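## Task

From the row of cartons standing on the wall shelf, remove the one marked M32 and set it down on the desk. Every other carton must stay where it was, neither moved nor rotated. The robot must not topple or finish leaning; either of those is a failure. The result only counts if it holds without the robot supporting anything, so open the gripper and back the robot away at the end.

## Robot and tools

Robot: a Hello Robot Stretch 3 with one arm. It has a two-wheel base (0.33 m long, 0.34 m wide), a lift that moves the arm up and down a mast, and a telescoping arm that reaches out to the robot's RIGHT side. The base cannot slide sideways, so to shift the gripper forward or back you drive the base. Turning in place pivots about the point between the drive wheels, 0.05 m behind the front edge; with the arm in and wrist folded the swept radius is 0.28 m, and an unfolded level wrist reaches past it. In this job each finger pad's squeeze is capped at roughly 25 N, so a carton may slip if gripped badly.

Frames: the base frame has its origin on the floor between the drive wheels, x ahead, y to the left, z up. hand_pose is reported in it, at the point where closed fingertips meet. The odometry frame is the base frame as it was when the scene began.

execute_actions takes "actions", a list run in order. Each action may hold "robot", "steps" (1 to 450 control steps, 30 per second, default 1) and "until". An action with only "steps" just waits. "robot" is either one command, a list of up to 8 commands run one after another (items may be {"pause_s": seconds, max 15}), or {"stop": true}, which brakes everything and clears the queue. A command can contain:
- "base": exactly one of {"translate_m": d}, a relative drive of d metres from where the base is when that command begins, forward positive, |d| at most 1; or {"rotate_rad": d}, a relative turn in place, left/counter-clockwise positive, |d| at most 3.2.
- "joints": absolute targets keyed by name; unnamed joints keep their old targets. Ranges: lift_m 0 to 1.1 (arm height); arm_m 0 to 0.52 (extension); wrist_yaw_rad -1.345 to 4.42 (0 along the arm, positive swings toward the front, 3.0 folded over the base); wrist_pitch_rad -1.57 to 0.451 (0 level, negative tips fingers down); wrist_roll_rad -2.911 to 2.911; gripper_m -0.089 to 0.179 (larger is wider; actual fingertip gap is about 0.007 less near closed and 0.025 less fully open, zero below 0.007); head_pan_rad -3.953 to 1.73 (0 ahead, positive left, -1.57 faces along the arm); head_tilt_rad -1.53 to 0.419 (negative looks down).
- "contact_limits": {"arm_m": effort percent 1 to 100} sets how hard the arm may push before it halts; valid until the next arm_m command.
Motions start together and keep running across later actions and during your thinking. A new command takes over immediately and discards the rest of an older queue. "until" ends an action early: {"robot": {"status": "ended"}} waits for all motion and the queue to finish; you can also compare fields, e.g. {"lift_m": [">", 0.3]} or {"base_status": ["!=", "moving"]}; {"any": {"status": "ended"}} fires when any one motion ends. An invalid action or out-of-range number rejects the whole call. An empty list just reports state and images.

zoom_image: {"camera": "head_camera" | "nav_camera" | "wrist_camera", "region": [x0, y0, x1, y1]} in pixels of that camera's last image, top-left origin, at most 504 by 504. Useful for reading carton labels. head_camera and nav_camera move with the head pan/tilt; wrist_camera rides on the gripper.

finished_scene: {"scene": n} closes the current scene irreversibly and grades it; the next task arrives in its result. Wait until nothing moves before calling it.

Result lines: base_status and joint_status give each motion's state: moving, done, off_target (stopped short, may still push), contact_stop (arm or lift hit something and went slack), time_out, stopped, not_commanded, torque_fault (a wrist servo shut off for 10 s). base_status brackets show distance travelled and goal. joint_goals, measured_speeds, motor_effort (percent, peak in brackets; positive pushes toward larger values), lidar_m (12 sectors of 30 degrees, first straight ahead, counter-clockwise, at 0.17 m height), wrist_depth_mm and head_depth_mm (7x7 median depths), base_odometry, turned_by_wheels/turned_by_imu, base_tilt in degrees, refusals and queue/queue_left. robot.on_its_own appears when the robot changed a goal itself, a joint is slack or off, effort at rest is abnormal, or the base leans 3 degrees or more. Lines starting refused: or dropped: name the failing goal, counting from 0.

Speed: the base is fast (0.30 m/s, 1.9 rad/s) only when stowed: lift_m under 0.30, arm_m under 0.03, wrist_yaw_rad over 2.54; otherwise 0.10 m/s and 0.63 rad/s.

Gripping: command gripper_m below the carton's width; lower means firmer. To let go, go at least 0.02 above the touching value. Neither the reading nor done proves a hold; check cameras. Squeezing too hard triggers a stall guard that weakens the grip; send a new value to regrip.

Wrist safety: fold or unfold (wrist_yaw_rad to 3.0) only with lift_m between 0.32 and 0.95, wrist_pitch_rad -0.4 and roll near 0; once folded the lift may go down to 0.25. With yaw under -0.4 keep pitch at -0.5 or lower.

Avoid: pushing the arm against something rigid with the gripper above about 0.45 m, repeated pushes after a contact_stop, driving while holding or hooking something fixed, and snagging furniture (especially reversing); these can tip the robot. If base_tilt leans, free the gripper, reverse the last move in small steps, and lower lift_m to about 0.2 if still tipped. Don't knock neighbouring cartons, drop or slam the carton, or leave it resting on the gripper.

Each tool is called after "Call:" by a JSON object that holds its "name" and its "arguments", one argument or row to a line.

## Session

Call:
{"name": "execute_actions", "arguments": {
  "actions": []
}}

Scene clock: 0.00 s.
robot.base_odometry: x=+0.000 y=+0.000 heading=+0.000 (m, m, rad; robot's odometry frame)
robot.turned_by_wheels: +0.000 (rad since the last result)
robot.turned_by_imu: +0.000 (rad since the last result)
robot.base_tilt: forward=-0.5 right=+0.9 (deg)
robot.lidar_m: 2.05 2.29 2.52 2.30 1.85 1.74 2.24 2.03 2.04 1.87 1.69 1.70
robot.head_depth_mm: 1852 1903 1887 1877 1871 1884 1900 / 1923 2102 2071 2074 2083 2083 2089 / 1900 2328 2324 2321 2337 2326 2283 / 1902 2585 2640 2683 2677 2672 2485 / 1873 2726 3071 3070 3072 3081 2560 / 1877 2721 3029 2954 2984 2921 2552 / 1872 2714 2801 2785 2768 2737 2574
robot.base_status: not_commanded
robot.joint_positions: lift_m=+0.547 arm_m=+0.003 wrist_yaw_rad=+2.816 wrist_pitch_rad=-0.378 wrist_roll_rad=+0.000 gripper_m=+0.037 head_pan_rad=-0.004 head_tilt_rad=-0.019
robot.joint_goals: lift_m=+0.547 arm_m=+0.003 wrist_yaw_rad=+2.816 wrist_pitch_rad=-0.378 wrist_roll_rad=+0.000 gripper_m=+0.037 head_pan_rad=-0.004 head_tilt_rad=-0.019
robot.joint_status: lift_m=not_commanded arm_m=not_commanded wrist_yaw_rad=not_commanded wrist_pitch_rad=not_commanded wrist_roll_rad=not_commanded gripper_m=not_commanded head_pan_rad=not_commanded head_tilt_rad=not_commanded
robot.measured_speeds: translate_m=+0.000 rotate_rad=+0.000 lift_m=+0.000 arm_m=+0.000 wrist_yaw_rad=+0.000 wrist_pitch_rad=+0.000 wrist_roll_rad=+0.000 head_pan_rad=+0.000 head_tilt_rad=+0.000
robot: refusals=0 queue=idle queue_left=0
robot.motor_effort: left_wheel=+0 right_wheel=+0 lift_m=+32 arm_m=+0 wrist_yaw_rad=+0 wrist_pitch_rad=+6 wrist_roll_rad=+0 gripper_m=+0 head_pan_rad=-1 head_tilt_rad=+1 (%)
robot.hand_pose: x=+0.0521 y=+0.0693 z=+0.5689 quat_wxyz=(+0.244, +0.707, +0.019, +0.664) (m; robot's base frame)
robot.wrist_depth_mm: - - - - - - - / - - - - - - - / - - - - - - - / - - - - - - - / 983 981 - 962 987 947 949 / 833 - 790 824 793 806 806 / 705 696 701 699 687 693 684
pictures: head_camera (sideways: a quarter turn clockwise sets it upright), nav_camera (sideways: a quarter turn counterclockwise sets it upright), wrist_camera
Images, in order (width x height): head_camera 896x504, nav_camera 672x504, wrist_camera 644x364.

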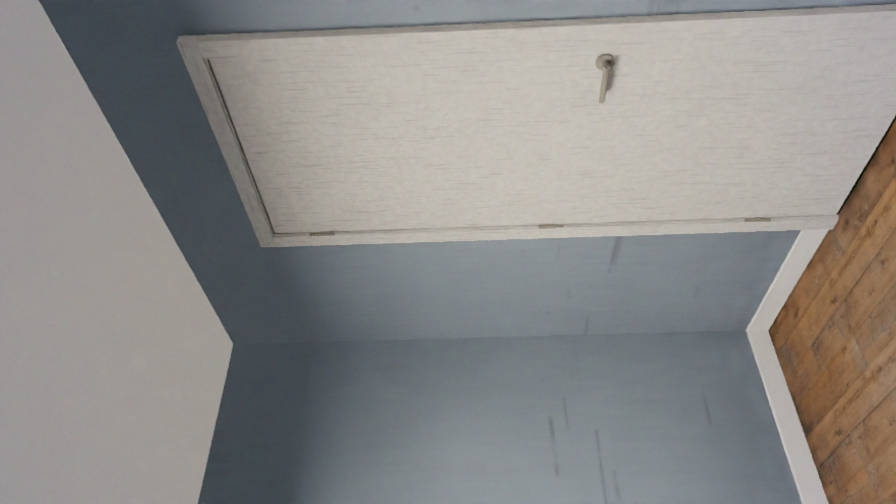

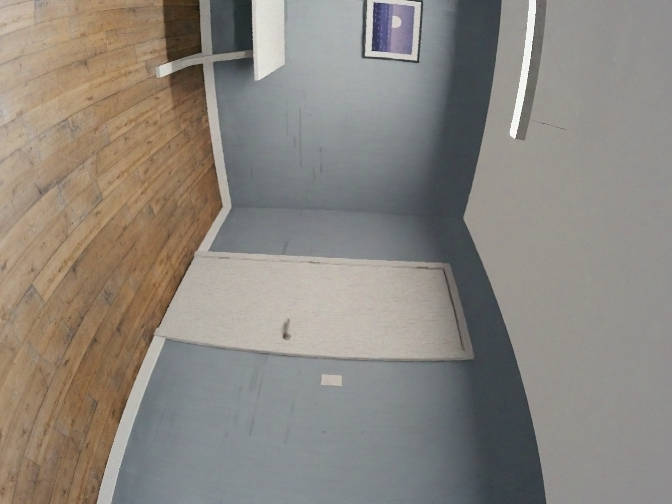

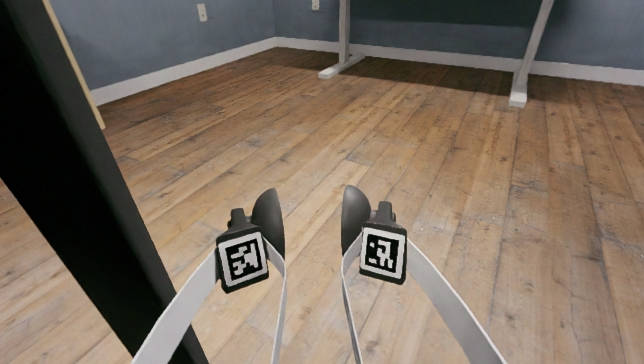

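Call:
{"name": "execute_actions", "arguments": {
  "actions": [
    {"robot":{"joints":{"head_pan_rad":1.3,"head_tilt_rad":-0.4}},"steps":450,"until":{"robot":{"status":"ended"}}}
  ]
}}

Call:
{"name": "execute_actions", "arguments": {
  "actions": [
    {"robot":{"joints":{"head_pan_rad":-3.4}},"steps":450,"until":{"robot":{"head_pan_rad":["<",-1.8]}}}
  ]
}}

Call:
{"name": "execute_actions", "arguments": {
  "actions": [
    {"steps":450,"until":{"robot":{"status":"ended"}}}
  ]
}}

Scene clock: 1.47 s.
robot.base_odometry: x=+0.000 y=+0.000 heading=+0.000 (m, m, rad; robot's odometry frame)
robot.turned_by_wheels: +0.000 (rad since the last result)
robot.turned_by_imu: +0.000 (rad since the last result)
robot.base_tilt: forward=-0.5 right=+1.0 (deg)
robot.lidar_m: 2.04 2.30 2.53 2.31 1.84 1.75 2.23 2.03 2.04 1.86 1.69 1.69
robot.head_depth_mm: 2444 2580 2677 2855 2496 1864 1487 / 2610 2722 2838 3038 2545 1890 1503 / 2742 2899 3088 3237 2551 1891 1502 / 2893 3128 3287 3464 2556 1903 1511 / 2852 2962 3123 3202 2567 1924 1522 / 2542 2615 2758 2830 2576 1921 1532 / 2308 2371 2477 2555 2498 1936 1534
robot.base_status: not_commanded
robot.joint_positions: lift_m=+0.547 arm_m=+0.003 wrist_yaw_rad=+2.816 wrist_pitch_rad=-0.378 wrist_roll_rad=+0.000 gripper_m=+0.037 head_pan_rad=+1.293 head_tilt_rad=-0.395
robot.joint_goals: lift_m=+0.547 arm_m=+0.003 wrist_yaw_rad=+2.816 wrist_pitch_rad=-0.378 wrist_roll_rad=+0.000 gripper_m=+0.037 head_pan_rad=+1.300 head_tilt_rad=-0.400
robot.joint_status: lift_m=not_commanded arm_m=not_commanded wrist_yaw_rad=not_commanded wrist_pitch_rad=not_commanded wrist_roll_rad=not_commanded gripper_m=not_commanded head_pan_rad=done head_tilt_rad=done
robot.measured_speeds: translate_m=+0.000 rotate_rad=+0.000 lift_m=+0.000 arm_m=+0.000 wrist_yaw_rad=+0.000 wrist_pitch_rad=+0.000 wrist_roll_rad=+0.000 head_pan_rad=+0.000 head_tilt_rad=+0.000
robot: refusals=0 queue=done queue_left=0
robot.motor_effort: left_wheel=-1(0) right_wheel=+0(0) lift_m=+32(32) arm_m=+1(0) wrist_yaw_rad=+0(0) wrist_pitch_rad=+6(7) wrist_roll_rad=+0(0) gripper_m=+0(1) head_pan_rad=+3(38) head_tilt_rad=-2(18) (%)
robot.hand_pose: x=+0.0521 y=+0.0693 z=+0.5689 quat_wxyz=(+0.244, +0.707, +0.019, +0.664) (m; robot's base frame)
robot.wrist_depth_mm: - - - - - - - / - - - - - - - / - - - - - - - / - - - - - - - / 998 - - 955 943 977 945 / 834 - 793 805 787 805 785 / 705 694 716 698 704 685 686
pictures: head_camera (sideways: a quarter turn clockwise sets it upright), nav_camera (sideways: a quarter turn counterclockwise sets it upright), wrist_camera
camera_calibration (this result's frames):
head_camera: T_world_to_cam=[[-0.126562, -0.332958, -0.93441, 1.23302], [-0.964573, 0.261121, 0.0376023, -0.0413017], [0.231474, 0.906066, -0.35421, 0.414361], [0, 0, 0, 1]] pos_world=[0.0203015, 0.0458915, 1.30047]
nav_camera: T_world_to_cam=[[0.0689193, 0.41484, 0.90728, -1.14598], [0.960965, -0.271871, 0.0513118, -0.0239757], [0.26795, 0.868328, -0.417384, 0.496331], [0, 0, 0, 1]] pos_world=[-0.0309716, 0.0379036, 1.24812]
wrist_camera: T_world_to_cam=[[0.926611, -0.375706, -0.0153811, -0.0216076], [-0.226365, -0.524692, -0.820644, 0.53502], [0.30025, 0.7639, -0.571232, 0.421436], [0, 0, 0, 1]] pos_world=[0.0145953, -0.0493322, 0.679466]
Images, in order (width x height): head_camera 896x504, nav_camera 672x504, wrist_camera 644x364.

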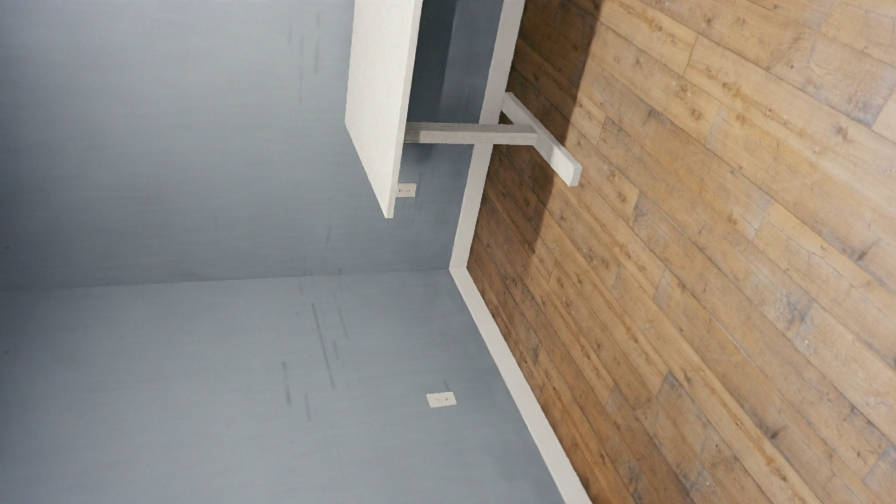

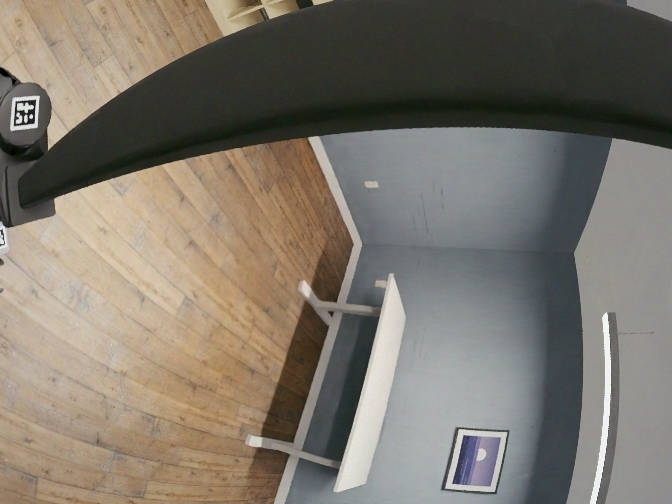

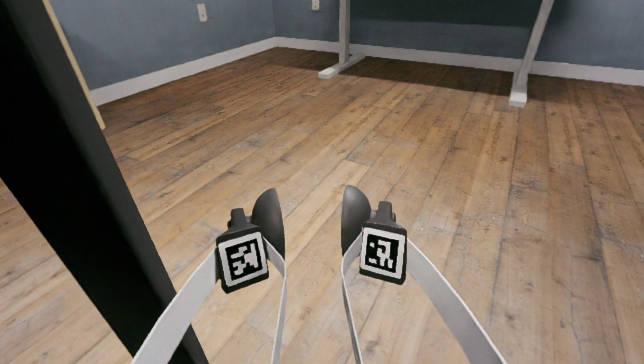

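Scene clock: 3.00 s.
robot.base_odometry: x=+0.000 y=+0.000 heading=+0.000 (m, m, rad; robot's odometry frame)
robot.turned_by_wheels: +0.000 (rad since the last result)
robot.turned_by_imu: +0.000 (rad since the last result)
robot.base_tilt: forward=-0.5 right=+1.0 (deg)
robot.lidar_m: 2.04 2.30 2.53 2.30 1.84 1.74 2.23 2.02 2.04 1.87 1.69 1.70
robot.head_depth_mm: 1815 1905 2022 2135 2233 1867 1498 / 1928 2032 2137 2272 2372 1893 1504 / 2044 2157 2303 2462 2497 1890 1499 / 2179 2316 2462 2656 2547 1902 1507 / 2211 2308 2420 2533 2523 1919 1528 / 1991 2065 2147 2255 2292 1928 1523 / 1800 1877 1945 2030 2104 1938 1534
robot.base_status: not_commanded
robot.joint_positions: lift_m=+0.547 arm_m=+0.003 wrist_yaw_rad=+2.816 wrist_pitch_rad=-0.378 wrist_roll_rad=+0.000 gripper_m=+0.037 head_pan_rad=-1.824 head_tilt_rad=-0.395
robot.joint_goals: lift_m=+0.547 arm_m=+0.003 wrist_yaw_rad=+2.816 wrist_pitch_rad=-0.378 wrist_roll_rad=+0.000 gripper_m=+0.037 head_pan_rad=-3.400 head_tilt_rad=-0.400
robot.joint_status: lift_m=not_commanded arm_m=not_commanded wrist_yaw_rad=not_commanded wrist_pitch_rad=not_commanded wrist_roll_rad=not_commanded gripper_m=not_commanded head_pan_rad=moving head_tilt_rad=done
robot.measured_speeds: translate_m=+0.000 rotate_rad=+0.000 lift_m=+0.000 arm_m=+0.000 wrist_yaw_rad=+0.000 wrist_pitch_rad=+0.000 wrist_roll_rad=+0.000 head_pan_rad=-2.302 head_tilt_rad=+0.000
robot: refusals=0 queue=running queue_left=0
robot.motor_effort: left_wheel=+0(1) right_wheel=+0(0) lift_m=+32(32) arm_m=+1(1) wrist_yaw_rad=+0(0) wrist_pitch_rad=+6(6) wrist_roll_rad=+0(0) gripper_m=+0(0) head_pan_rad=-36(39) head_tilt_rad=-2(1) (%)
robot.hand_pose: x=+0.0521 y=+0.0693 z=+0.5689 quat_wxyz=(+0.244, +0.707, +0.019, +0.664) (m; robot's base frame)
robot.wrist_depth_mm: - - - - - - - / - - - - - - - / - - - - - - - / - - - - - - - / 986 977 - 961 958 969 943 / 822 - 792 812 795 821 788 / 702 690 708 703 692 692 688
pictures: head_camera (sideways: a quarter turn clockwise sets it upright), nav_camera (sideways: a quarter turn counterclockwise sets it upright), wrist_camera
camera_calibration (this result's frames):
head_camera: T_world_to_cam=[[0.118179, 0.336282, -0.934317, 1.23141], [0.970854, -0.236704, 0.0376058, -0.0531124], [-0.20851, -0.911529, -0.354454, 0.417363], [0, 0, 0, 1]] pos_world=[-0.00693867, -0.0462349, 1.30046]
nav_camera: T_world_to_cam=[[-0.0584871, -0.416677, 0.907171, -1.14506], [-0.967523, 0.247519, 0.0513112, -0.0122111], [-0.245923, -0.874708, -0.417622, 0.499775], [0, 0, 0, 1]] pos_world=[0.0441199, -0.0369423, 1.24811]
wrist_camera: T_world_to_cam=[[0.926611, -0.375706, -0.015381, -0.0216076], [-0.226365, -0.524692, -0.820644, 0.53502], [0.30025, 0.7639, -0.571232, 0.421436], [0, 0, 0, 1]] pos_world=[0.0145953, -0.0493322, 0.679466]
Images, in order (width x height): head_camera 896x504, nav_camera 672x504, wrist_camera 644x364.

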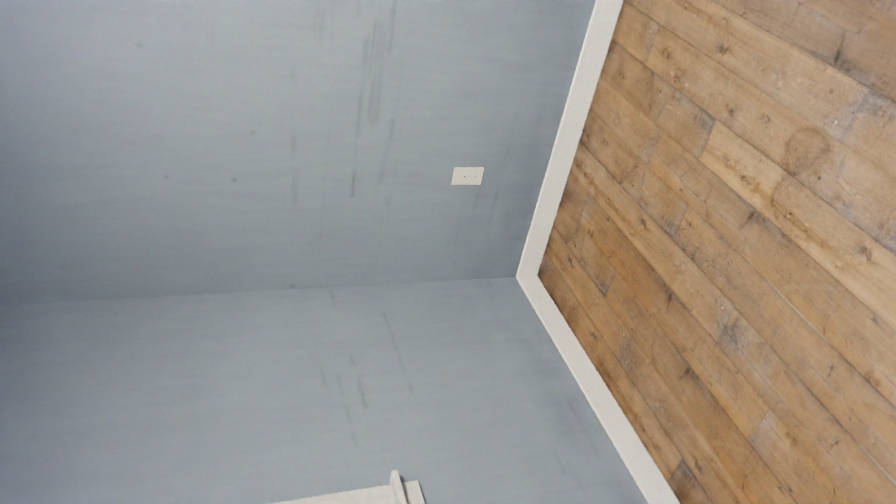

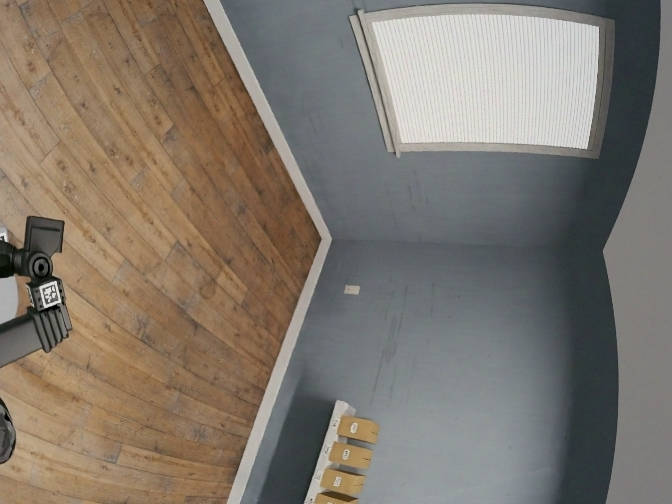

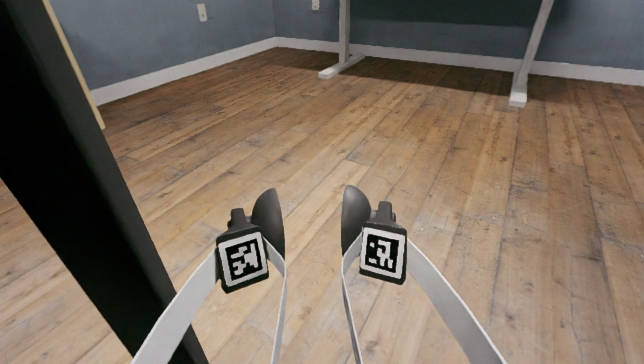

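Scene clock: 4.17 s.
robot.base_odometry: x=+0.000 y=+0.000 heading=+0.000 (m, m, rad; robot's odometry frame)
robot.turned_by_wheels: +0.000 (rad since the last result)
robot.turned_by_imu: +0.000 (rad since the last result)
robot.base_tilt: forward=-0.4 right=+0.8 (deg)
robot.lidar_m: 2.04 2.30 2.53 2.30 1.84 1.74 2.23 2.02 2.04 1.86 1.69 1.70
robot.head_depth_mm: 1874 1957 2080 2192 2272 1864 1494 / 1987 2091 2207 2350 2418 1878 1506 / 2121 2225 2370 2537 2520 1881 1511 / 2275 2376 2592 2766 2551 1894 1507 / 2429 2588 2768 2933 2559 1916 1519 / 2407 2505 2611 2712 2590 1923 1531 / 2177 2260 2348 2421 2467 1937 1536
robot.base_status: not_commanded
robot.joint_positions: lift_m=+0.547 arm_m=+0.003 wrist_yaw_rad=+2.816 wrist_pitch_rad=-0.378 wrist_roll_rad=+0.000 gripper_m=+0.037 head_pan_rad=-3.393 head_tilt_rad=-0.395
robot.joint_goals: lift_m=+0.547 arm_m=+0.003 wrist_yaw_rad=+2.816 wrist_pitch_rad=-0.378 wrist_roll_rad=+0.000 gripper_m=+0.037 head_pan_rad=-3.400 head_tilt_rad=-0.400
robot.joint_status: lift_m=not_commanded arm_m=not_commanded wrist_yaw_rad=not_commanded wrist_pitch_rad=not_commanded wrist_roll_rad=not_commanded gripper_m=not_commanded head_pan_rad=done head_tilt_rad=done
robot.measured_speeds: translate_m=+0.000 rotate_rad=+0.000 lift_m=+0.000 arm_m=+0.000 wrist_yaw_rad=+0.000 wrist_pitch_rad=+0.000 wrist_roll_rad=+0.000 head_pan_rad=+0.000 head_tilt_rad=+0.000
robot: refusals=0 queue=done queue_left=0
robot.motor_effort: left_wheel=+0(1) right_wheel=+0(0) lift_m=+32(33) arm_m=+1(1) wrist_yaw_rad=+0(0) wrist_pitch_rad=+6(6) wrist_roll_rad=+0(0) gripper_m=+0(0) head_pan_rad=-4(39) head_tilt_rad=-2(2) (%)
robot.hand_pose: x=+0.0521 y=+0.0693 z=+0.5689 quat_wxyz=(+0.244, +0.707, +0.019, +0.664) (m; robot's base frame)
robot.wrist_depth_mm: - - - - - - - / - - - - - - - / - - - - - - - / - - - - - - - / 994 994 - 992 976 963 952 / 825 - 811 818 794 811 790 / 722 681 697 695 689 693 689
pictures: head_camera (sideways: a quarter turn clockwise sets it upright), nav_camera (sideways: a quarter turn counterclockwise sets it upright), wrist_camera
camera_calibration (this result's frames):
head_camera: T_world_to_cam=[[0.336498, -0.11764, -0.934307, 1.23007], [-0.235128, -0.971237, 0.0376062, -0.0457564], [-0.911857, 0.207028, -0.354479, 0.421686], [0, 0, 0, 1]] pos_world=[-0.0401559, 0.0129636, 1.30046]
nav_camera: T_world_to_cam=[[-0.416795, 0.0578167, 0.90716, -1.14286], [0.245947, 0.967924, 0.0513111, -0.0196132], [-0.875095, 0.2445, -0.417646, 0.503644], [0, 0, 0, 1]] pos_world=[-0.0307791, -0.0380802, 1.24811]
wrist_camera: T_world_to_cam=[[0.926611, -0.375706, -0.0153811, -0.0216076], [-0.226365, -0.524692, -0.820644, 0.53502], [0.30025, 0.7639, -0.571232, 0.421436], [0, 0, 0, 1]] pos_world=[0.0145953, -0.0493322, 0.679466]
Images, in order (width x height): head_camera 896x504, nav_camera 672x504, wrist_camera 644x364.

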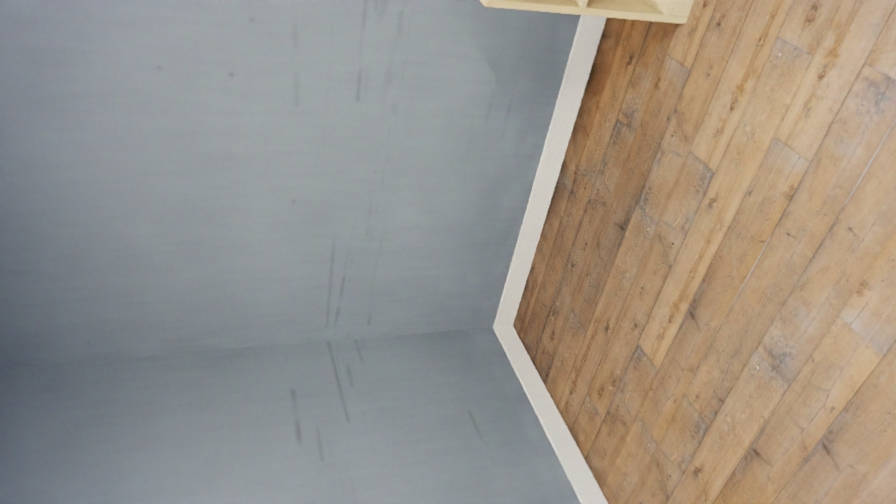

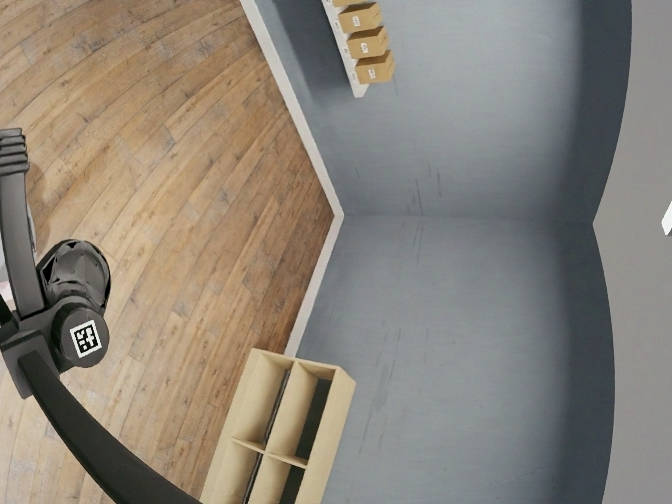

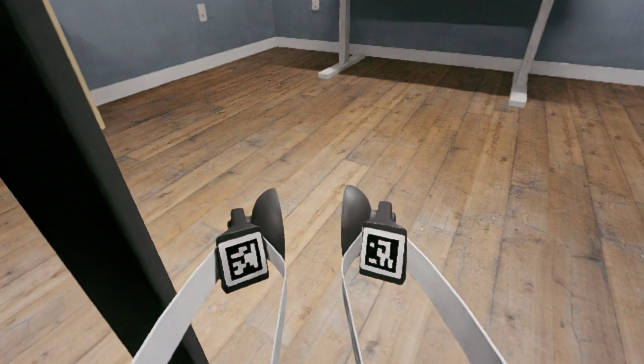

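Call:
{"name": "execute_actions", "arguments": {
  "actions": [
    {"robot":{"joints":{"head_pan_rad":-2.55,"lift_m":0.27,"wrist_yaw_rad":3.0,"wrist_pitch_rad":-0.4}},"steps":450,"until":{"robot":{"status":"ended"}}}
  ]
}}

Call:
{"name": "zoom_image", "arguments": {
  "camera": "head_camera",
  "region": [250,0,650,504]
}}

Scene clock: 7.60 s.
robot.base_odometry: x=+0.000 y=+0.000 heading=+0.000 (m, m, rad; robot's odometry frame)
robot.turned_by_wheels: +0.000 (rad since the last result)
robot.turned_by_imu: -0.001 (rad since the last result)
robot.base_tilt: forward=-0.5 right=+1.0 (deg)
robot.lidar_m: 2.04 2.30 2.52 2.31 1.85 1.74 2.24 2.02 2.04 1.86 1.69 1.70
robot.head_depth_mm: 1818 1931 2027 2182 2311 1870 1498 / 1796 1907 2001 1972 2299 1886 1511 / 1786 1897 1993 1863 2274 1893 1514 / 1767 1868 1978 1900 2244 1901 1514 / 1750 1851 1967 1841 2232 1914 1512 / 1738 1839 1957 1809 2208 1920 1527 / 1713 1821 1921 2063 2182 1931 1538
robot.base_status: not_commanded
robot.joint_positions: lift_m=+0.270 arm_m=+0.003 wrist_yaw_rad=+2.997 wrist_pitch_rad=-0.416 wrist_roll_rad=+0.000 gripper_m=+0.037 head_pan_rad=-2.557 head_tilt_rad=-0.395
robot.joint_goals: lift_m=+0.270 arm_m=+0.003 wrist_yaw_rad=+3.000 wrist_pitch_rad=-0.400 wrist_roll_rad=+0.000 gripper_m=+0.037 head_pan_rad=-2.550 head_tilt_rad=-0.400
robot.joint_status: lift_m=done arm_m=not_commanded wrist_yaw_rad=done wrist_pitch_rad=done wrist_roll_rad=not_commanded gripper_m=not_commanded head_pan_rad=done head_tilt_rad=done
robot.measured_speeds: translate_m=+0.000 rotate_rad=+0.000 lift_m=+0.000 arm_m=+0.000 wrist_yaw_rad=+0.000 wrist_pitch_rad=+0.000 wrist_roll_rad=+0.000 head_pan_rad=+0.000 head_tilt_rad=+0.000
robot: refusals=0 queue=done queue_left=0
robot.motor_effort: left_wheel=-1(0) right_wheel=+0(1) lift_m=+21(32) arm_m=+1(0) wrist_yaw_rad=+3(4) wrist_pitch_rad=+6(6) wrist_roll_rad=+0(0) gripper_m=+0(0) head_pan_rad=+3(39) head_tilt_rad=-1(3) (%)
robot.hand_pose: x=+0.0111 y=+0.0744 z=+0.2836 quat_wxyz=(+0.196, +0.700, +0.096, +0.680) (m; robot's base frame)
robot.wrist_depth_mm: - - - - - - - / - - - - - - - / 894 844 882 877 852 825 823 / 701 679 691 677 676 661 657 / 557 555 - 561 545 537 533 / 471 503 - - 444 454 456 / - - - - 391 397 393
pictures: head_camera (sideways: a quarter turn clockwise sets it upright), nav_camera (sideways: a quarter turn counterclockwise sets it upright), wrist_camera
camera_calibration (this result's frames):
head_camera: T_world_to_cam=[[0.312956, 0.170669, -0.934307, 1.23021], [0.562641, -0.825845, 0.0376062, -0.0506228], [-0.765175, -0.537449, -0.354479, 0.420791], [0, 0, 0, 1]] pos_world=[-0.034541, -0.0256121, 1.30046]
nav_camera: T_world_to_cam=[[-0.322446, -0.270351, 0.90716, -1.14344], [-0.552928, 0.831648, 0.0513111, -0.0147401], [-0.768309, -0.485049, -0.417646, 0.502993], [0, 0, 0, 1]] pos_world=[0.00960702, -0.0528949, 1.24811]
wrist_camera: T_world_to_cam=[[0.979004, -0.203418, -0.0131093, -0.000192341], [-0.132706, -0.587224, -0.798472, 0.291598], [0.154726, 0.783447, -0.60189, 0.275676], [0, 0, 0, 1]] pos_world=[-0.00376913, -0.0447834, 0.398757]
Images, in order (width x height): head_camera 896x504, nav_camera 672x504, wrist_camera 644x364.

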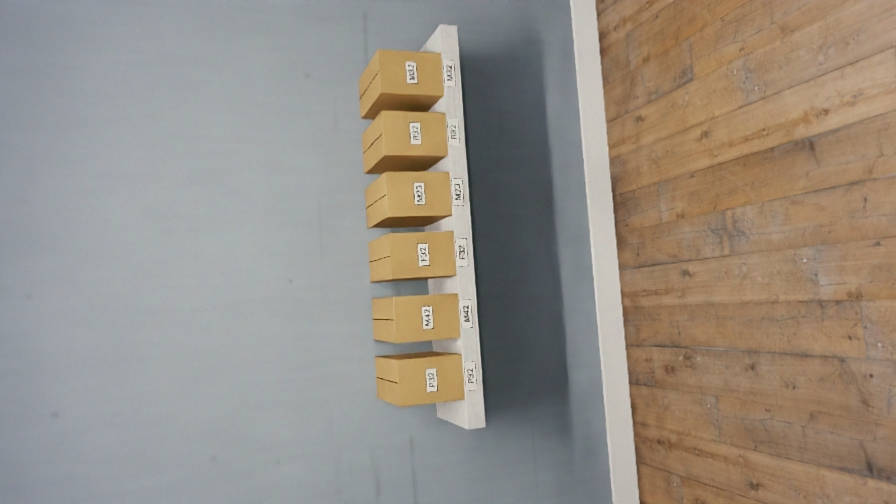

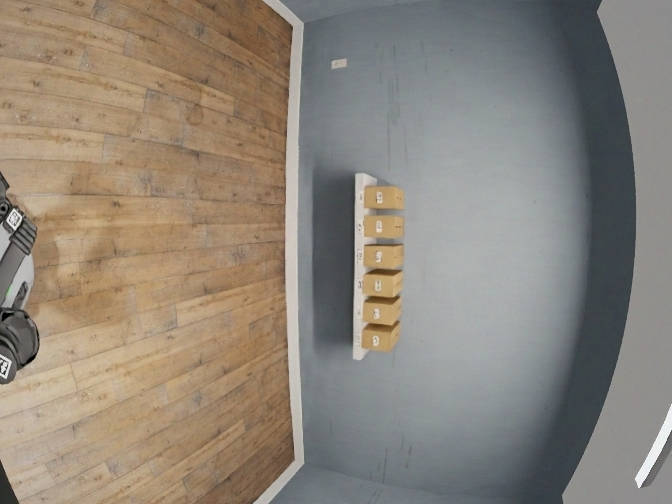

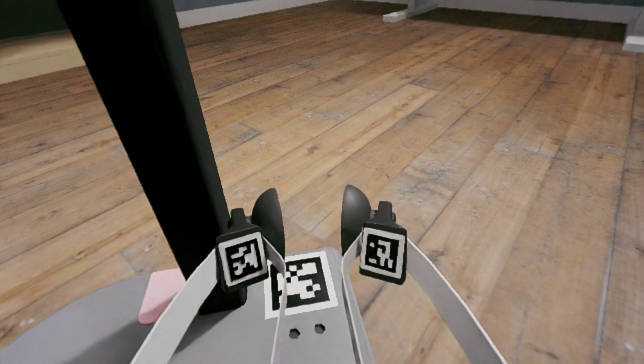

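Region (250, 0, 650, 504) of head_camera's 896x504 image, scaled by 1.000; it fills the left 400 columns of this view, and the rest is white.

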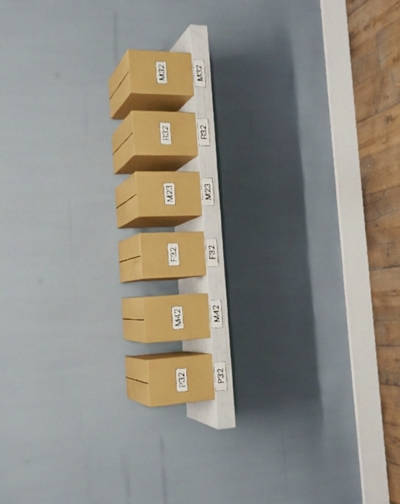

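Call:
{"name": "execute_actions", "arguments": {
  "actions": [
    {"robot":[{"base":{"rotate_rad":0.254}},{"base":{"translate_m":-1}},{"base":{"translate_m":-0.3}},{"base":{"rotate_rad":-1.142},"joints":{"head_pan_rad":-1.65,"head_tilt_rad":-0.75}},{"joints":{"lift_m":0.6}},{"joints":{"wrist_yaw_rad":0,"gripper_m":0.17}},{"joints":{"wrist_pitch_rad":0}}],"steps":450,"until":{"robot":{"status":"ended"}}},
    {"steps":450,"until":{"robot":{"status":"ended"}}}
  ]
}}

Scene clock: 27.17 s.
robot.base_odometry: x=-1.258 y=-0.327 heading=-0.888 (m, m, rad; robot's odometry frame)
robot.turned_by_wheels: -0.888 (rad since the last result)
robot.turned_by_imu: -0.895 (rad since the last result)
robot.base_tilt: forward=-0.6 right=+0.9 (deg)
robot.lidar_m: 2.24 2.33 3.15 3.54 1.71 1.31 1.53 1.22 0.89 0.85 0.88 1.19
robot.head_depth_mm: 742 828 938 1091 1300 1375 1198 / 732 818 930 1052 1275 1382 1197 / 726 812 887 757 851 1385 1230 / 718 804 867 752 846 1378 1244 / 710 791 872 754 830 1373 1212 / 706 787 857 730 830 1368 1220 / 699 777 853 762 811 1352 1226
robot.base_status: done (rotate_rad -1.1419 of -1.1420)
robot.joint_positions: lift_m=+0.600 arm_m=+0.003 wrist_yaw_rad=+0.003 wrist_pitch_rad=-0.023 wrist_roll_rad=+0.000 gripper_m=+0.170 head_pan_rad=-1.657 head_tilt_rad=-0.741
robot.joint_goals: lift_m=+0.600 arm_m=+0.003 wrist_yaw_rad=+0.000 wrist_pitch_rad=+0.000 wrist_roll_rad=+0.000 gripper_m=+0.170 head_pan_rad=-1.650 head_tilt_rad=-0.750
robot.joint_status: lift_m=done arm_m=not_commanded wrist_yaw_rad=done wrist_pitch_rad=done wrist_roll_rad=not_commanded gripper_m=done head_pan_rad=done head_tilt_rad=done
robot.measured_speeds: translate_m=+0.000 rotate_rad=+0.000 lift_m=+0.000 arm_m=+0.000 wrist_yaw_rad=+0.000 wrist_pitch_rad=+0.000 wrist_roll_rad=+0.000 head_pan_rad=+0.000 head_tilt_rad=+0.000
robot: refusals=0 queue=done queue_left=0
robot.motor_effort: left_wheel=+1(9) right_wheel=-2(6) lift_m=+43(44) arm_m=+0(1) wrist_yaw_rad=-4(6) wrist_pitch_rad=+9(10) wrist_roll_rad=+0(0) gripper_m=+0(100) head_pan_rad=+3(41) head_tilt_rad=-4(19) (%)
robot.hand_pose: x=-0.0206 y=-0.4035 z=+0.7083 quat_wxyz=(+0.707, +0.010, -0.707, -0.007) (m; robot's base frame)
robot.wrist_depth_mm: 542 539 540 542 561 573 579 / 324 335 329 335 342 594 593 / 333 346 345 355 357 619 622 / 353 358 356 363 363 639 651 / 359 365 368 371 655 - 661 / 648 671 671 686 700 709 712 / 709 717 721 719 724 744 735
pictures: head_camera (sideways: a quarter turn clockwise sets it upright), nav_camera (sideways: a quarter turn counterclockwise sets it upright), wrist_camera
camera_calibration (this result's frames):
head_camera: T_world_to_cam=[[0.0862923, 0.645957, -0.758481, 1.0023], [0.99549, -0.0860146, 0.0400029, -0.0563658], [-0.0394002, -0.758512, -0.650467, 0.801478], [0, 0, 0, 1]] pos_world=[0.00119919, -0.0443609, 1.28382]
nav_camera: T_world_to_cam=[[-0.012985, -0.702458, 0.711607, -0.890371], [-0.996655, 0.0665195, 0.0474779, -0.00702048], [-0.080687, -0.70861, -0.700972, 0.867403], [0, 0, 0, 1]] pos_world=[0.0514297, -0.0103301, 1.24195]
wrist_camera: T_world_to_cam=[[-0.998276, 0.0470537, -0.0350901, 0.0151116], [0.0457482, 0.249157, -0.967382, 0.806634], [-0.036776, -0.967319, -0.25088, -0.0484093], [0, 0, 0, 1]] pos_world=[-0.0235968, -0.248517, 0.768709]
Images, in order (width x height): head_camera 896x504, nav_camera 672x504, wrist_camera 644x364.

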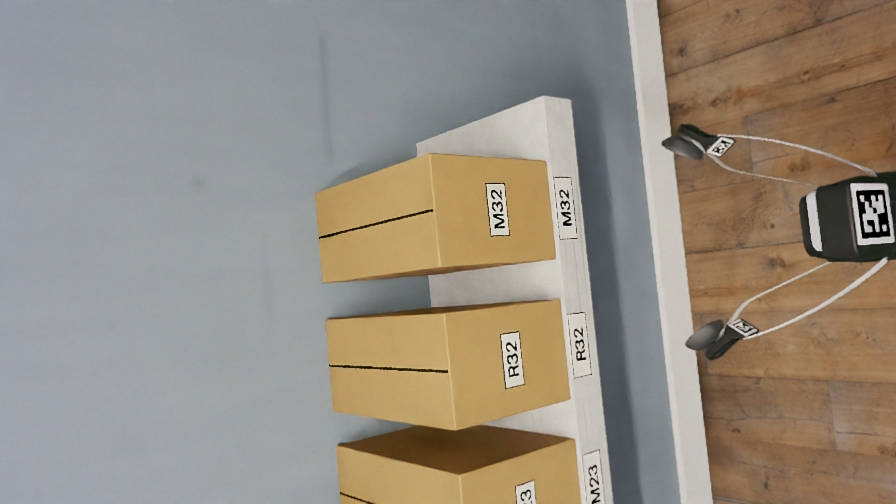

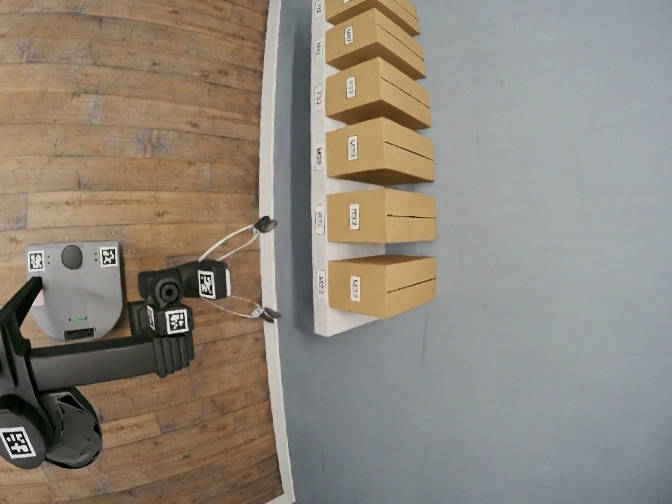

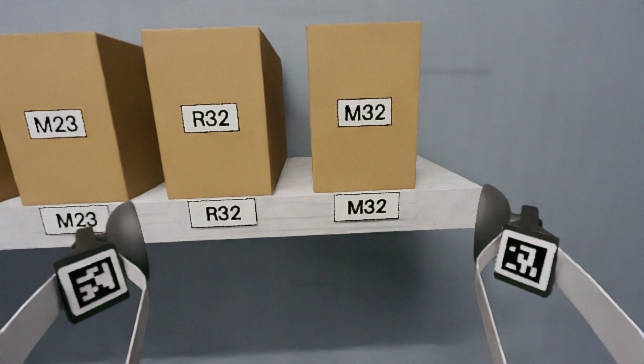

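Call:
{"name": "execute_actions", "arguments": {
  "actions": [
    {"robot":{"base":{"translate_m":-0.063},"joints":{"arm_m":0.17,"lift_m":0.625,"wrist_pitch_rad":0.03,"gripper_m":0.165}},"steps":450,"until":{"robot":{"status":"ended"}}}
  ]
}}

Scene clock: 29.77 s.
robot.base_odometry: x=-1.298 y=-0.278 heading=-0.888 (m, m, rad; robot's odometry frame)
robot.turned_by_wheels: +0.000 (rad since the last result)
robot.turned_by_imu: -0.001 (rad since the last result)
robot.base_tilt: forward=-0.5 right=+1.0 (deg)
robot.lidar_m: 2.31 2.38 3.24 3.51 1.67 1.26 1.47 1.22 0.88 0.85 0.88 1.19
robot.head_depth_mm: 740 828 943 1094 1299 1373 1219 / 732 820 931 1077 1281 - 1153 / 726 808 919 998 1271 - 1178 / 719 801 872 743 819 1363 1195 / 712 796 867 773 851 1368 1211 / 707 787 858 742 807 1372 1213 / 698 779 861 737 818 1353 1222
robot.base_status: done (translate_m -0.0630 of -0.0630)
robot.joint_positions: lift_m=+0.625 arm_m=+0.170 wrist_yaw_rad=+0.002 wrist_pitch_rad=+0.008 wrist_roll_rad=+0.000 gripper_m=+0.165 head_pan_rad=-1.657 head_tilt_rad=-0.741
robot.joint_goals: lift_m=+0.625 arm_m=+0.170 wrist_yaw_rad=+0.000 wrist_pitch_rad=+0.030 wrist_roll_rad=+0.000 gripper_m=+0.165 head_pan_rad=-1.650 head_tilt_rad=-0.750
robot.joint_status: lift_m=done arm_m=done wrist_yaw_rad=done wrist_pitch_rad=done wrist_roll_rad=not_commanded gripper_m=done head_pan_rad=done head_tilt_rad=done
robot.measured_speeds: translate_m=+0.000 rotate_rad=+0.000 lift_m=+0.000 arm_m=+0.000 wrist_yaw_rad=+0.000 wrist_pitch_rad=+0.000 wrist_roll_rad=+0.000 head_pan_rad=+0.000 head_tilt_rad=+0.000
robot: refusals=0 queue=done queue_left=0
robot.motor_effort: left_wheel=+1(3) right_wheel=-2(6) lift_m=+42(44) arm_m=+5(6) wrist_yaw_rad=-3(5) wrist_pitch_rad=+9(11) wrist_roll_rad=+0(0) gripper_m=-1(98) head_pan_rad=+3(3) head_tilt_rad=-4(3) (%)
robot.hand_pose: x=-0.0210 y=-0.5710 z=+0.7413 quat_wxyz=(+0.707, -0.002, -0.707, +0.003) (m; robot's base frame)
robot.wrist_depth_mm: 393 393 170 171 406 412 418 / 170 210 172 175 417 428 434 / 176 205 180 181 434 447 458 / 184 204 186 188 451 464 466 / 189 236 196 195 310 - 486 / - 233 203 204 224 249 507 / 200 202 204 204 209 215 528
pictures: head_camera (sideways: a quarter turn clockwise sets it upright), nav_camera (sideways: a quarter turn counterclockwise sets it upright), wrist_camera
camera_calibration (this result's frames):
head_camera: T_world_to_cam=[[0.0862156, 0.645968, -0.758481, 1.0023], [0.995501, -0.0858964, 0.0400029, -0.0563659], [-0.0393102, -0.758517, -0.650467, 0.801477], [0, 0, 0, 1]] pos_world=[0.00120446, -0.0443615, 1.28382]
nav_camera: T_world_to_cam=[[-0.0129016, -0.702459, 0.711607, -0.890371], [-0.996663, 0.0664012, 0.0474779, -0.00702043], [-0.0806028, -0.70862, -0.700972, 0.867403], [0, 0, 0, 1]] pos_world=[0.0514309, -0.0103247, 1.24195]
wrist_camera: T_world_to_cam=[[-0.998207, 0.0473183, -0.0366474, 0.0251029], [0.0461508, 0.218683, -0.974704, 0.868345], [-0.0381072, -0.974648, -0.220475, -0.228869], [0, 0, 0, 1]] pos_world=[-0.0237385, -0.414147, 0.79684]
Images, in order (width x height): head_camera 896x504, nav_camera 672x504, wrist_camera 644x364.

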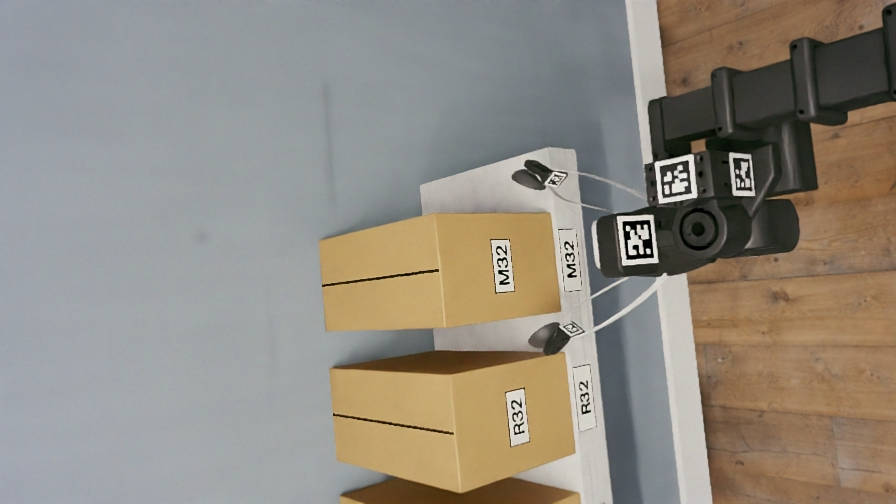

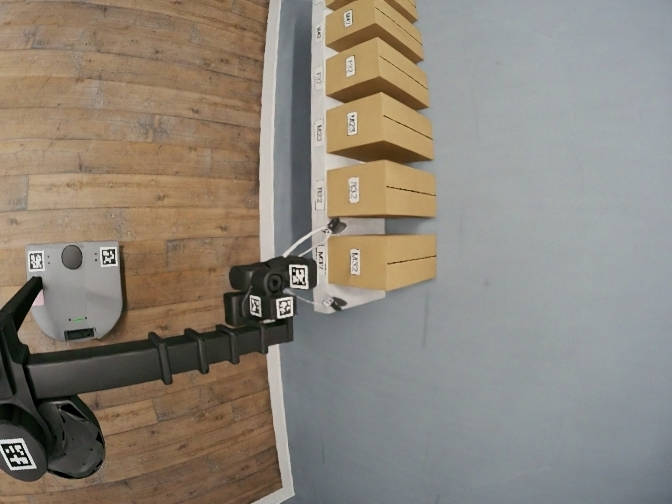

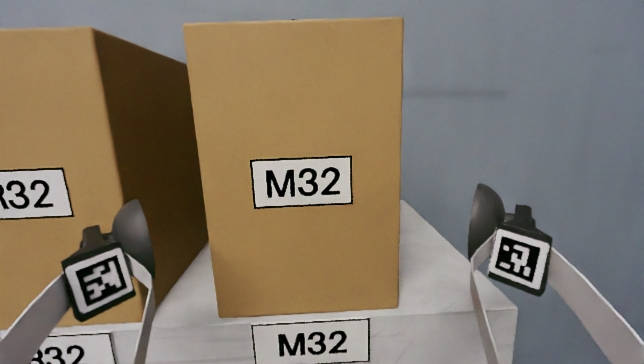

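Call:
{"name": "execute_actions", "arguments": {
  "actions": [
    {"robot":{"base":{"translate_m":0.005},"joints":{"lift_m":0.97}},"steps":30},
    {"robot":[{"joints":{"lift_m":0.97,"wrist_pitch_rad":-1.2}},{"joints":{"arm_m":0.46,"head_tilt_rad":-0.55}}],"steps":450,"until":{"robot":{"status":"ended"}}}
  ]
}}

Scene clock: 37.23 s.
robot.base_odometry: x=-1.295 y=-0.282 heading=-0.888 (m, m, rad; robot's odometry frame)
robot.turned_by_wheels: +0.000 (rad since the last result)
robot.turned_by_imu: -0.001 (rad since the last result)
robot.base_tilt: forward=-0.5 right=+1.0 (deg)
robot.lidar_m: 2.30 2.38 3.24 3.94 1.67 1.26 1.47 1.22 0.88 0.85 0.88 1.19
robot.head_depth_mm: 723 788 839 - 1085 1205 1302 / 716 776 - 958 1054 1190 1300 / 712 763 871 930 986 820 1291 / 705 756 - 854 724 783 1270 / 699 757 827 895 825 792 1281 / 694 751 817 877 718 768 1252 / 689 746 814 880 763 775 1256
robot.base_status: done (translate_m +0.0050 of +0.0050)
robot.joint_positions: lift_m=+0.970 arm_m=+0.460 wrist_yaw_rad=+0.001 wrist_pitch_rad=-1.203 wrist_roll_rad=+0.000 gripper_m=+0.165 head_pan_rad=-1.657 head_tilt_rad=-0.557
robot.joint_goals: lift_m=+0.970 arm_m=+0.460 wrist_yaw_rad=+0.000 wrist_pitch_rad=-1.200 wrist_roll_rad=+0.000 gripper_m=+0.165 head_pan_rad=-1.650 head_tilt_rad=-0.550
robot.joint_status: lift_m=done arm_m=done wrist_yaw_rad=done wrist_pitch_rad=done wrist_roll_rad=not_commanded gripper_m=done head_pan_rad=done head_tilt_rad=done
robot.measured_speeds: translate_m=+0.000 rotate_rad=+0.000 lift_m=+0.000 arm_m=+0.000 wrist_yaw_rad=+0.000 wrist_pitch_rad=+0.000 wrist_roll_rad=+0.000 head_pan_rad=+0.000 head_tilt_rad=+0.000
robot: refusals=0 queue=done queue_left=0
robot.motor_effort: left_wheel=+1(5) right_wheel=-2(4) lift_m=+42(42) arm_m=+5(6) wrist_yaw_rad=-2(2) wrist_pitch_rad=+0(9) wrist_roll_rad=+0(0) gripper_m=-1(0) head_pan_rad=+3(3) head_tilt_rad=+2(12) (%)
robot.hand_pose: x=-0.0215 y=-0.6743 z=+0.8605 quat_wxyz=(+0.583, +0.400, -0.583, -0.400) (m; robot's base frame)
robot.wrist_depth_mm: 190 213 193 195 275 298 302 / 185 210 189 189 369 405 417 / 181 207 184 185 380 660 689 / 177 205 181 180 364 - - / 173 236 175 176 355 - - / - 234 172 173 352 - - / 165 197 167 168 170 - 1000
pictures: head_camera (sideways: a quarter turn clockwise sets it upright), nav_camera (sideways: a quarter turn counterclockwise sets it upright), wrist_camera
camera_calibration (this result's frames):
head_camera: T_world_to_cam=[[0.0732837, 0.496403, -0.864994, 1.14124], [0.996134, -0.0785591, 0.0393106, -0.0554779], [-0.0484393, -0.86453, -0.500241, 0.606094], [0, 0, 0, 1]] pos_world=[0.000987717, -0.0468879, 1.29254]
nav_camera: T_world_to_cam=[[-0.000634347, -0.560612, 0.828079, -1.04226], [-0.995887, 0.0753759, 0.0502668, -0.0106678], [-0.0905974, -0.824641, -0.558354, 0.681943], [0, 0, 0, 1]] pos_world=[0.0504971, -0.0211435, 1.24438]
wrist_camera: T_world_to_cam=[[-0.998134, 0.0509777, 0.033605, -0.0241789], [0.0458484, 0.989248, -0.138872, 0.807512], [-0.040323, -0.137072, -0.98974, 0.923436], [0, 0, 0, 1]] pos_world=[-0.0239212, -0.67102, 1.02691]
Images, in order (width x height): head_camera 896x504, nav_camera 672x504, wrist_camera 644x364.

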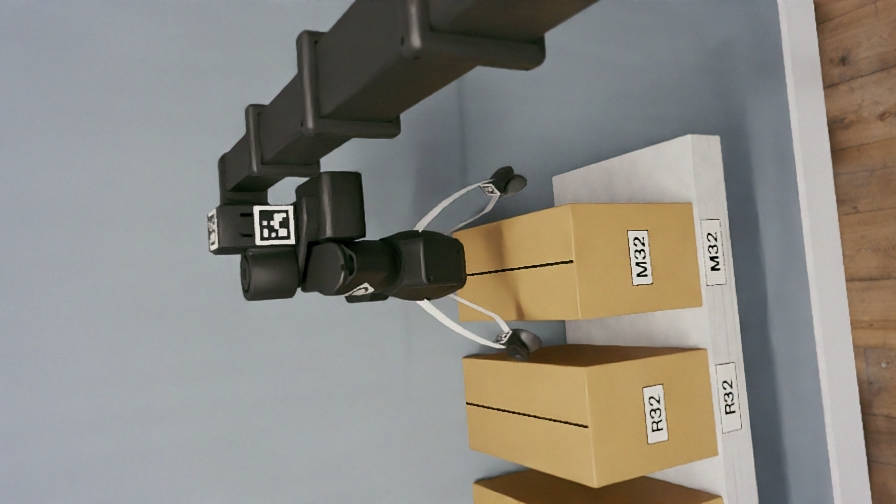

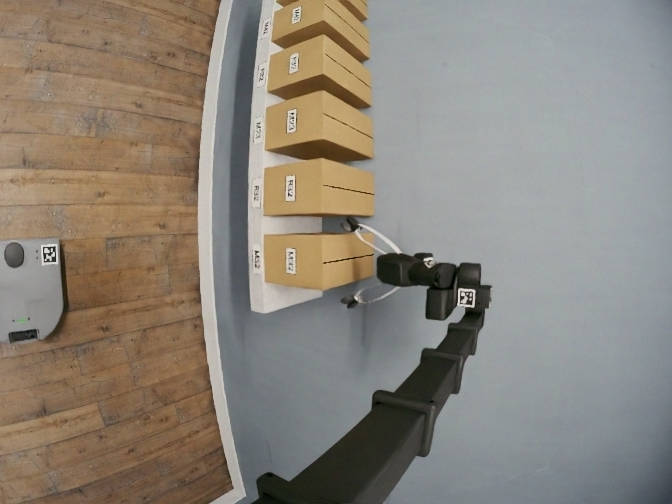

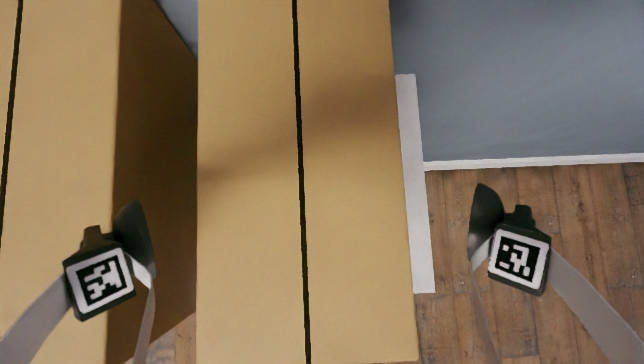

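Call:
{"name": "execute_actions", "arguments": {
  "actions": [
    {"robot":[{"base":{"translate_m":0.004},"joints":{"arm_m":0.495}},{"joints":{"lift_m":0.92}}],"steps":450,"until":{"robot":{"status":"ended"}}}
  ]
}}

Scene clock: 39.73 s.
robot.base_odometry: x=-1.292 y=-0.285 heading=-0.888 (m, m, rad; robot's odometry frame)
robot.turned_by_wheels: +0.000 (rad since the last result)
robot.turned_by_imu: +0.000 (rad since the last result)
robot.base_tilt: forward=-0.5 right=+1.1 (deg)
robot.lidar_m: 2.30 2.38 3.23 3.50 1.67 1.26 1.48 1.23 0.88 0.85 0.88 1.19
robot.head_depth_mm: 725 787 863 929 - 1231 1306 / 717 779 842 - 1057 1189 1291 / 711 771 - 938 954 822 1294 / 705 763 - 849 725 778 1274 / 700 756 826 894 786 800 1272 / 694 750 819 876 718 769 1257 / 689 745 811 876 765 772 1258
robot.base_status: done (translate_m +0.0040 of +0.0040)
robot.joint_positions: lift_m=+0.920 arm_m=+0.495 wrist_yaw_rad=+0.001 wrist_pitch_rad=-1.203 wrist_roll_rad=+0.000 gripper_m=+0.165 head_pan_rad=-1.657 head_tilt_rad=-0.557
robot.joint_goals: lift_m=+0.920 arm_m=+0.495 wrist_yaw_rad=+0.000 wrist_pitch_rad=-1.200 wrist_roll_rad=+0.000 gripper_m=+0.165 head_pan_rad=-1.650 head_tilt_rad=-0.550
robot.joint_status: lift_m=done arm_m=done wrist_yaw_rad=done wrist_pitch_rad=done wrist_roll_rad=not_commanded gripper_m=done head_pan_rad=done head_tilt_rad=done
robot.measured_speeds: translate_m=+0.000 rotate_rad=+0.000 lift_m=+0.000 arm_m=+0.000 wrist_yaw_rad=+0.000 wrist_pitch_rad=+0.000 wrist_roll_rad=+0.000 head_pan_rad=+0.000 head_tilt_rad=+0.000
robot: refusals=0 queue=done queue_left=0
robot.motor_effort: left_wheel=+1(6) right_wheel=-2(2) lift_m=+22(40) arm_m=+6(7) wrist_yaw_rad=-2(2) wrist_pitch_rad=+1(1) wrist_roll_rad=+0(0) gripper_m=+0(0) head_pan_rad=+3(3) head_tilt_rad=+3(2) (%)
robot.hand_pose: x=-0.0215 y=-0.7093 z=+0.8114 quat_wxyz=(+0.583, +0.400, -0.582, -0.400) (m; robot's base frame)
robot.wrist_depth_mm: 144 191 140 140 142 239 244 / 142 176 136 137 138 327 337 / 141 174 133 134 135 525 552 / 144 172 130 131 131 - - / 142 127 127 128 129 - - / - 123 124 125 126 975 977 / 139 165 121 122 123 921 967
pictures: head_camera (sideways: a quarter turn clockwise sets it upright), nav_camera (sideways: a quarter turn counterclockwise sets it upright), wrist_camera
camera_calibration (this result's frames):
head_camera: T_world_to_cam=[[0.073282, 0.496385, -0.865004, 1.14126], [0.996134, -0.0785581, 0.0393104, -0.0554777], [-0.04844, -0.864541, -0.500223, 0.606071], [0, 0, 0, 1]] pos_world=[0.000987711, -0.0468881, 1.29254]
nav_camera: T_world_to_cam=[[-0.000632727, -0.560595, 0.82809, -1.04228], [-0.995887, 0.0753767, 0.0502671, -0.0106681], [-0.0905982, -0.824653, -0.558337, 0.68192], [0, 0, 0, 1]] pos_world=[0.050497, -0.0211447, 1.24438]
wrist_camera: T_world_to_cam=[[-0.998134, 0.0509736, 0.0336115, -0.020752], [0.0458485, 0.989266, -0.138748, 0.835197], [-0.0403232, -0.136948, -0.989757, 0.870083], [0, 0, 0, 1]] pos_world=[-0.0239212, -0.706018, 0.977751]
Images, in order (width x height): head_camera 896x504, nav_camera 672x504, wrist_camera 644x364.

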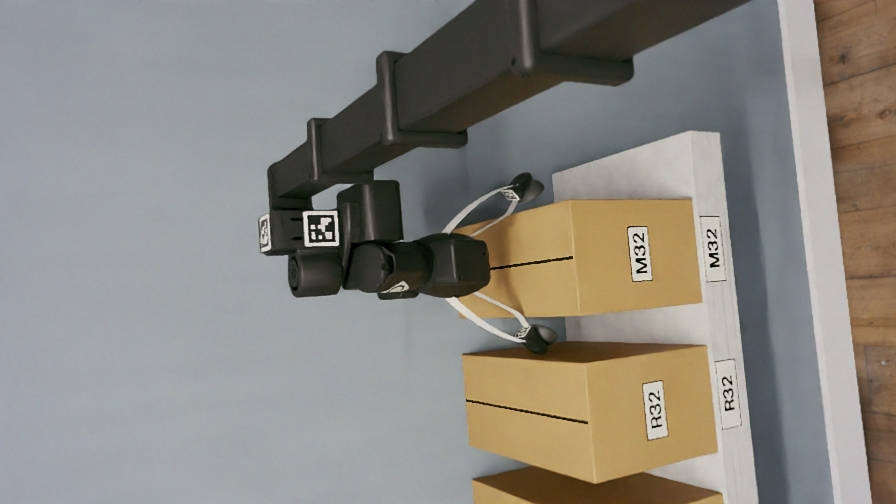

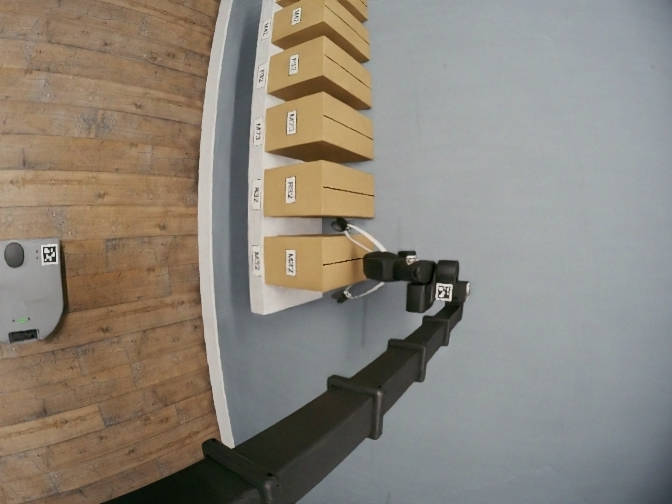

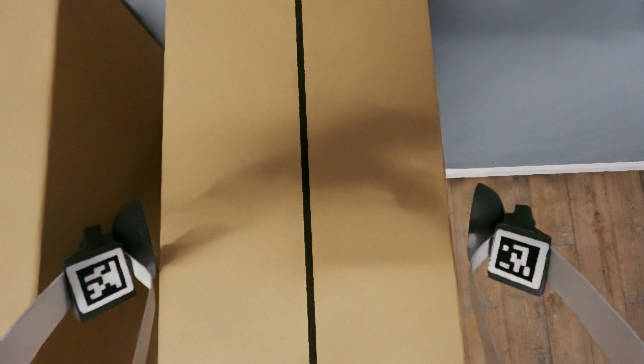

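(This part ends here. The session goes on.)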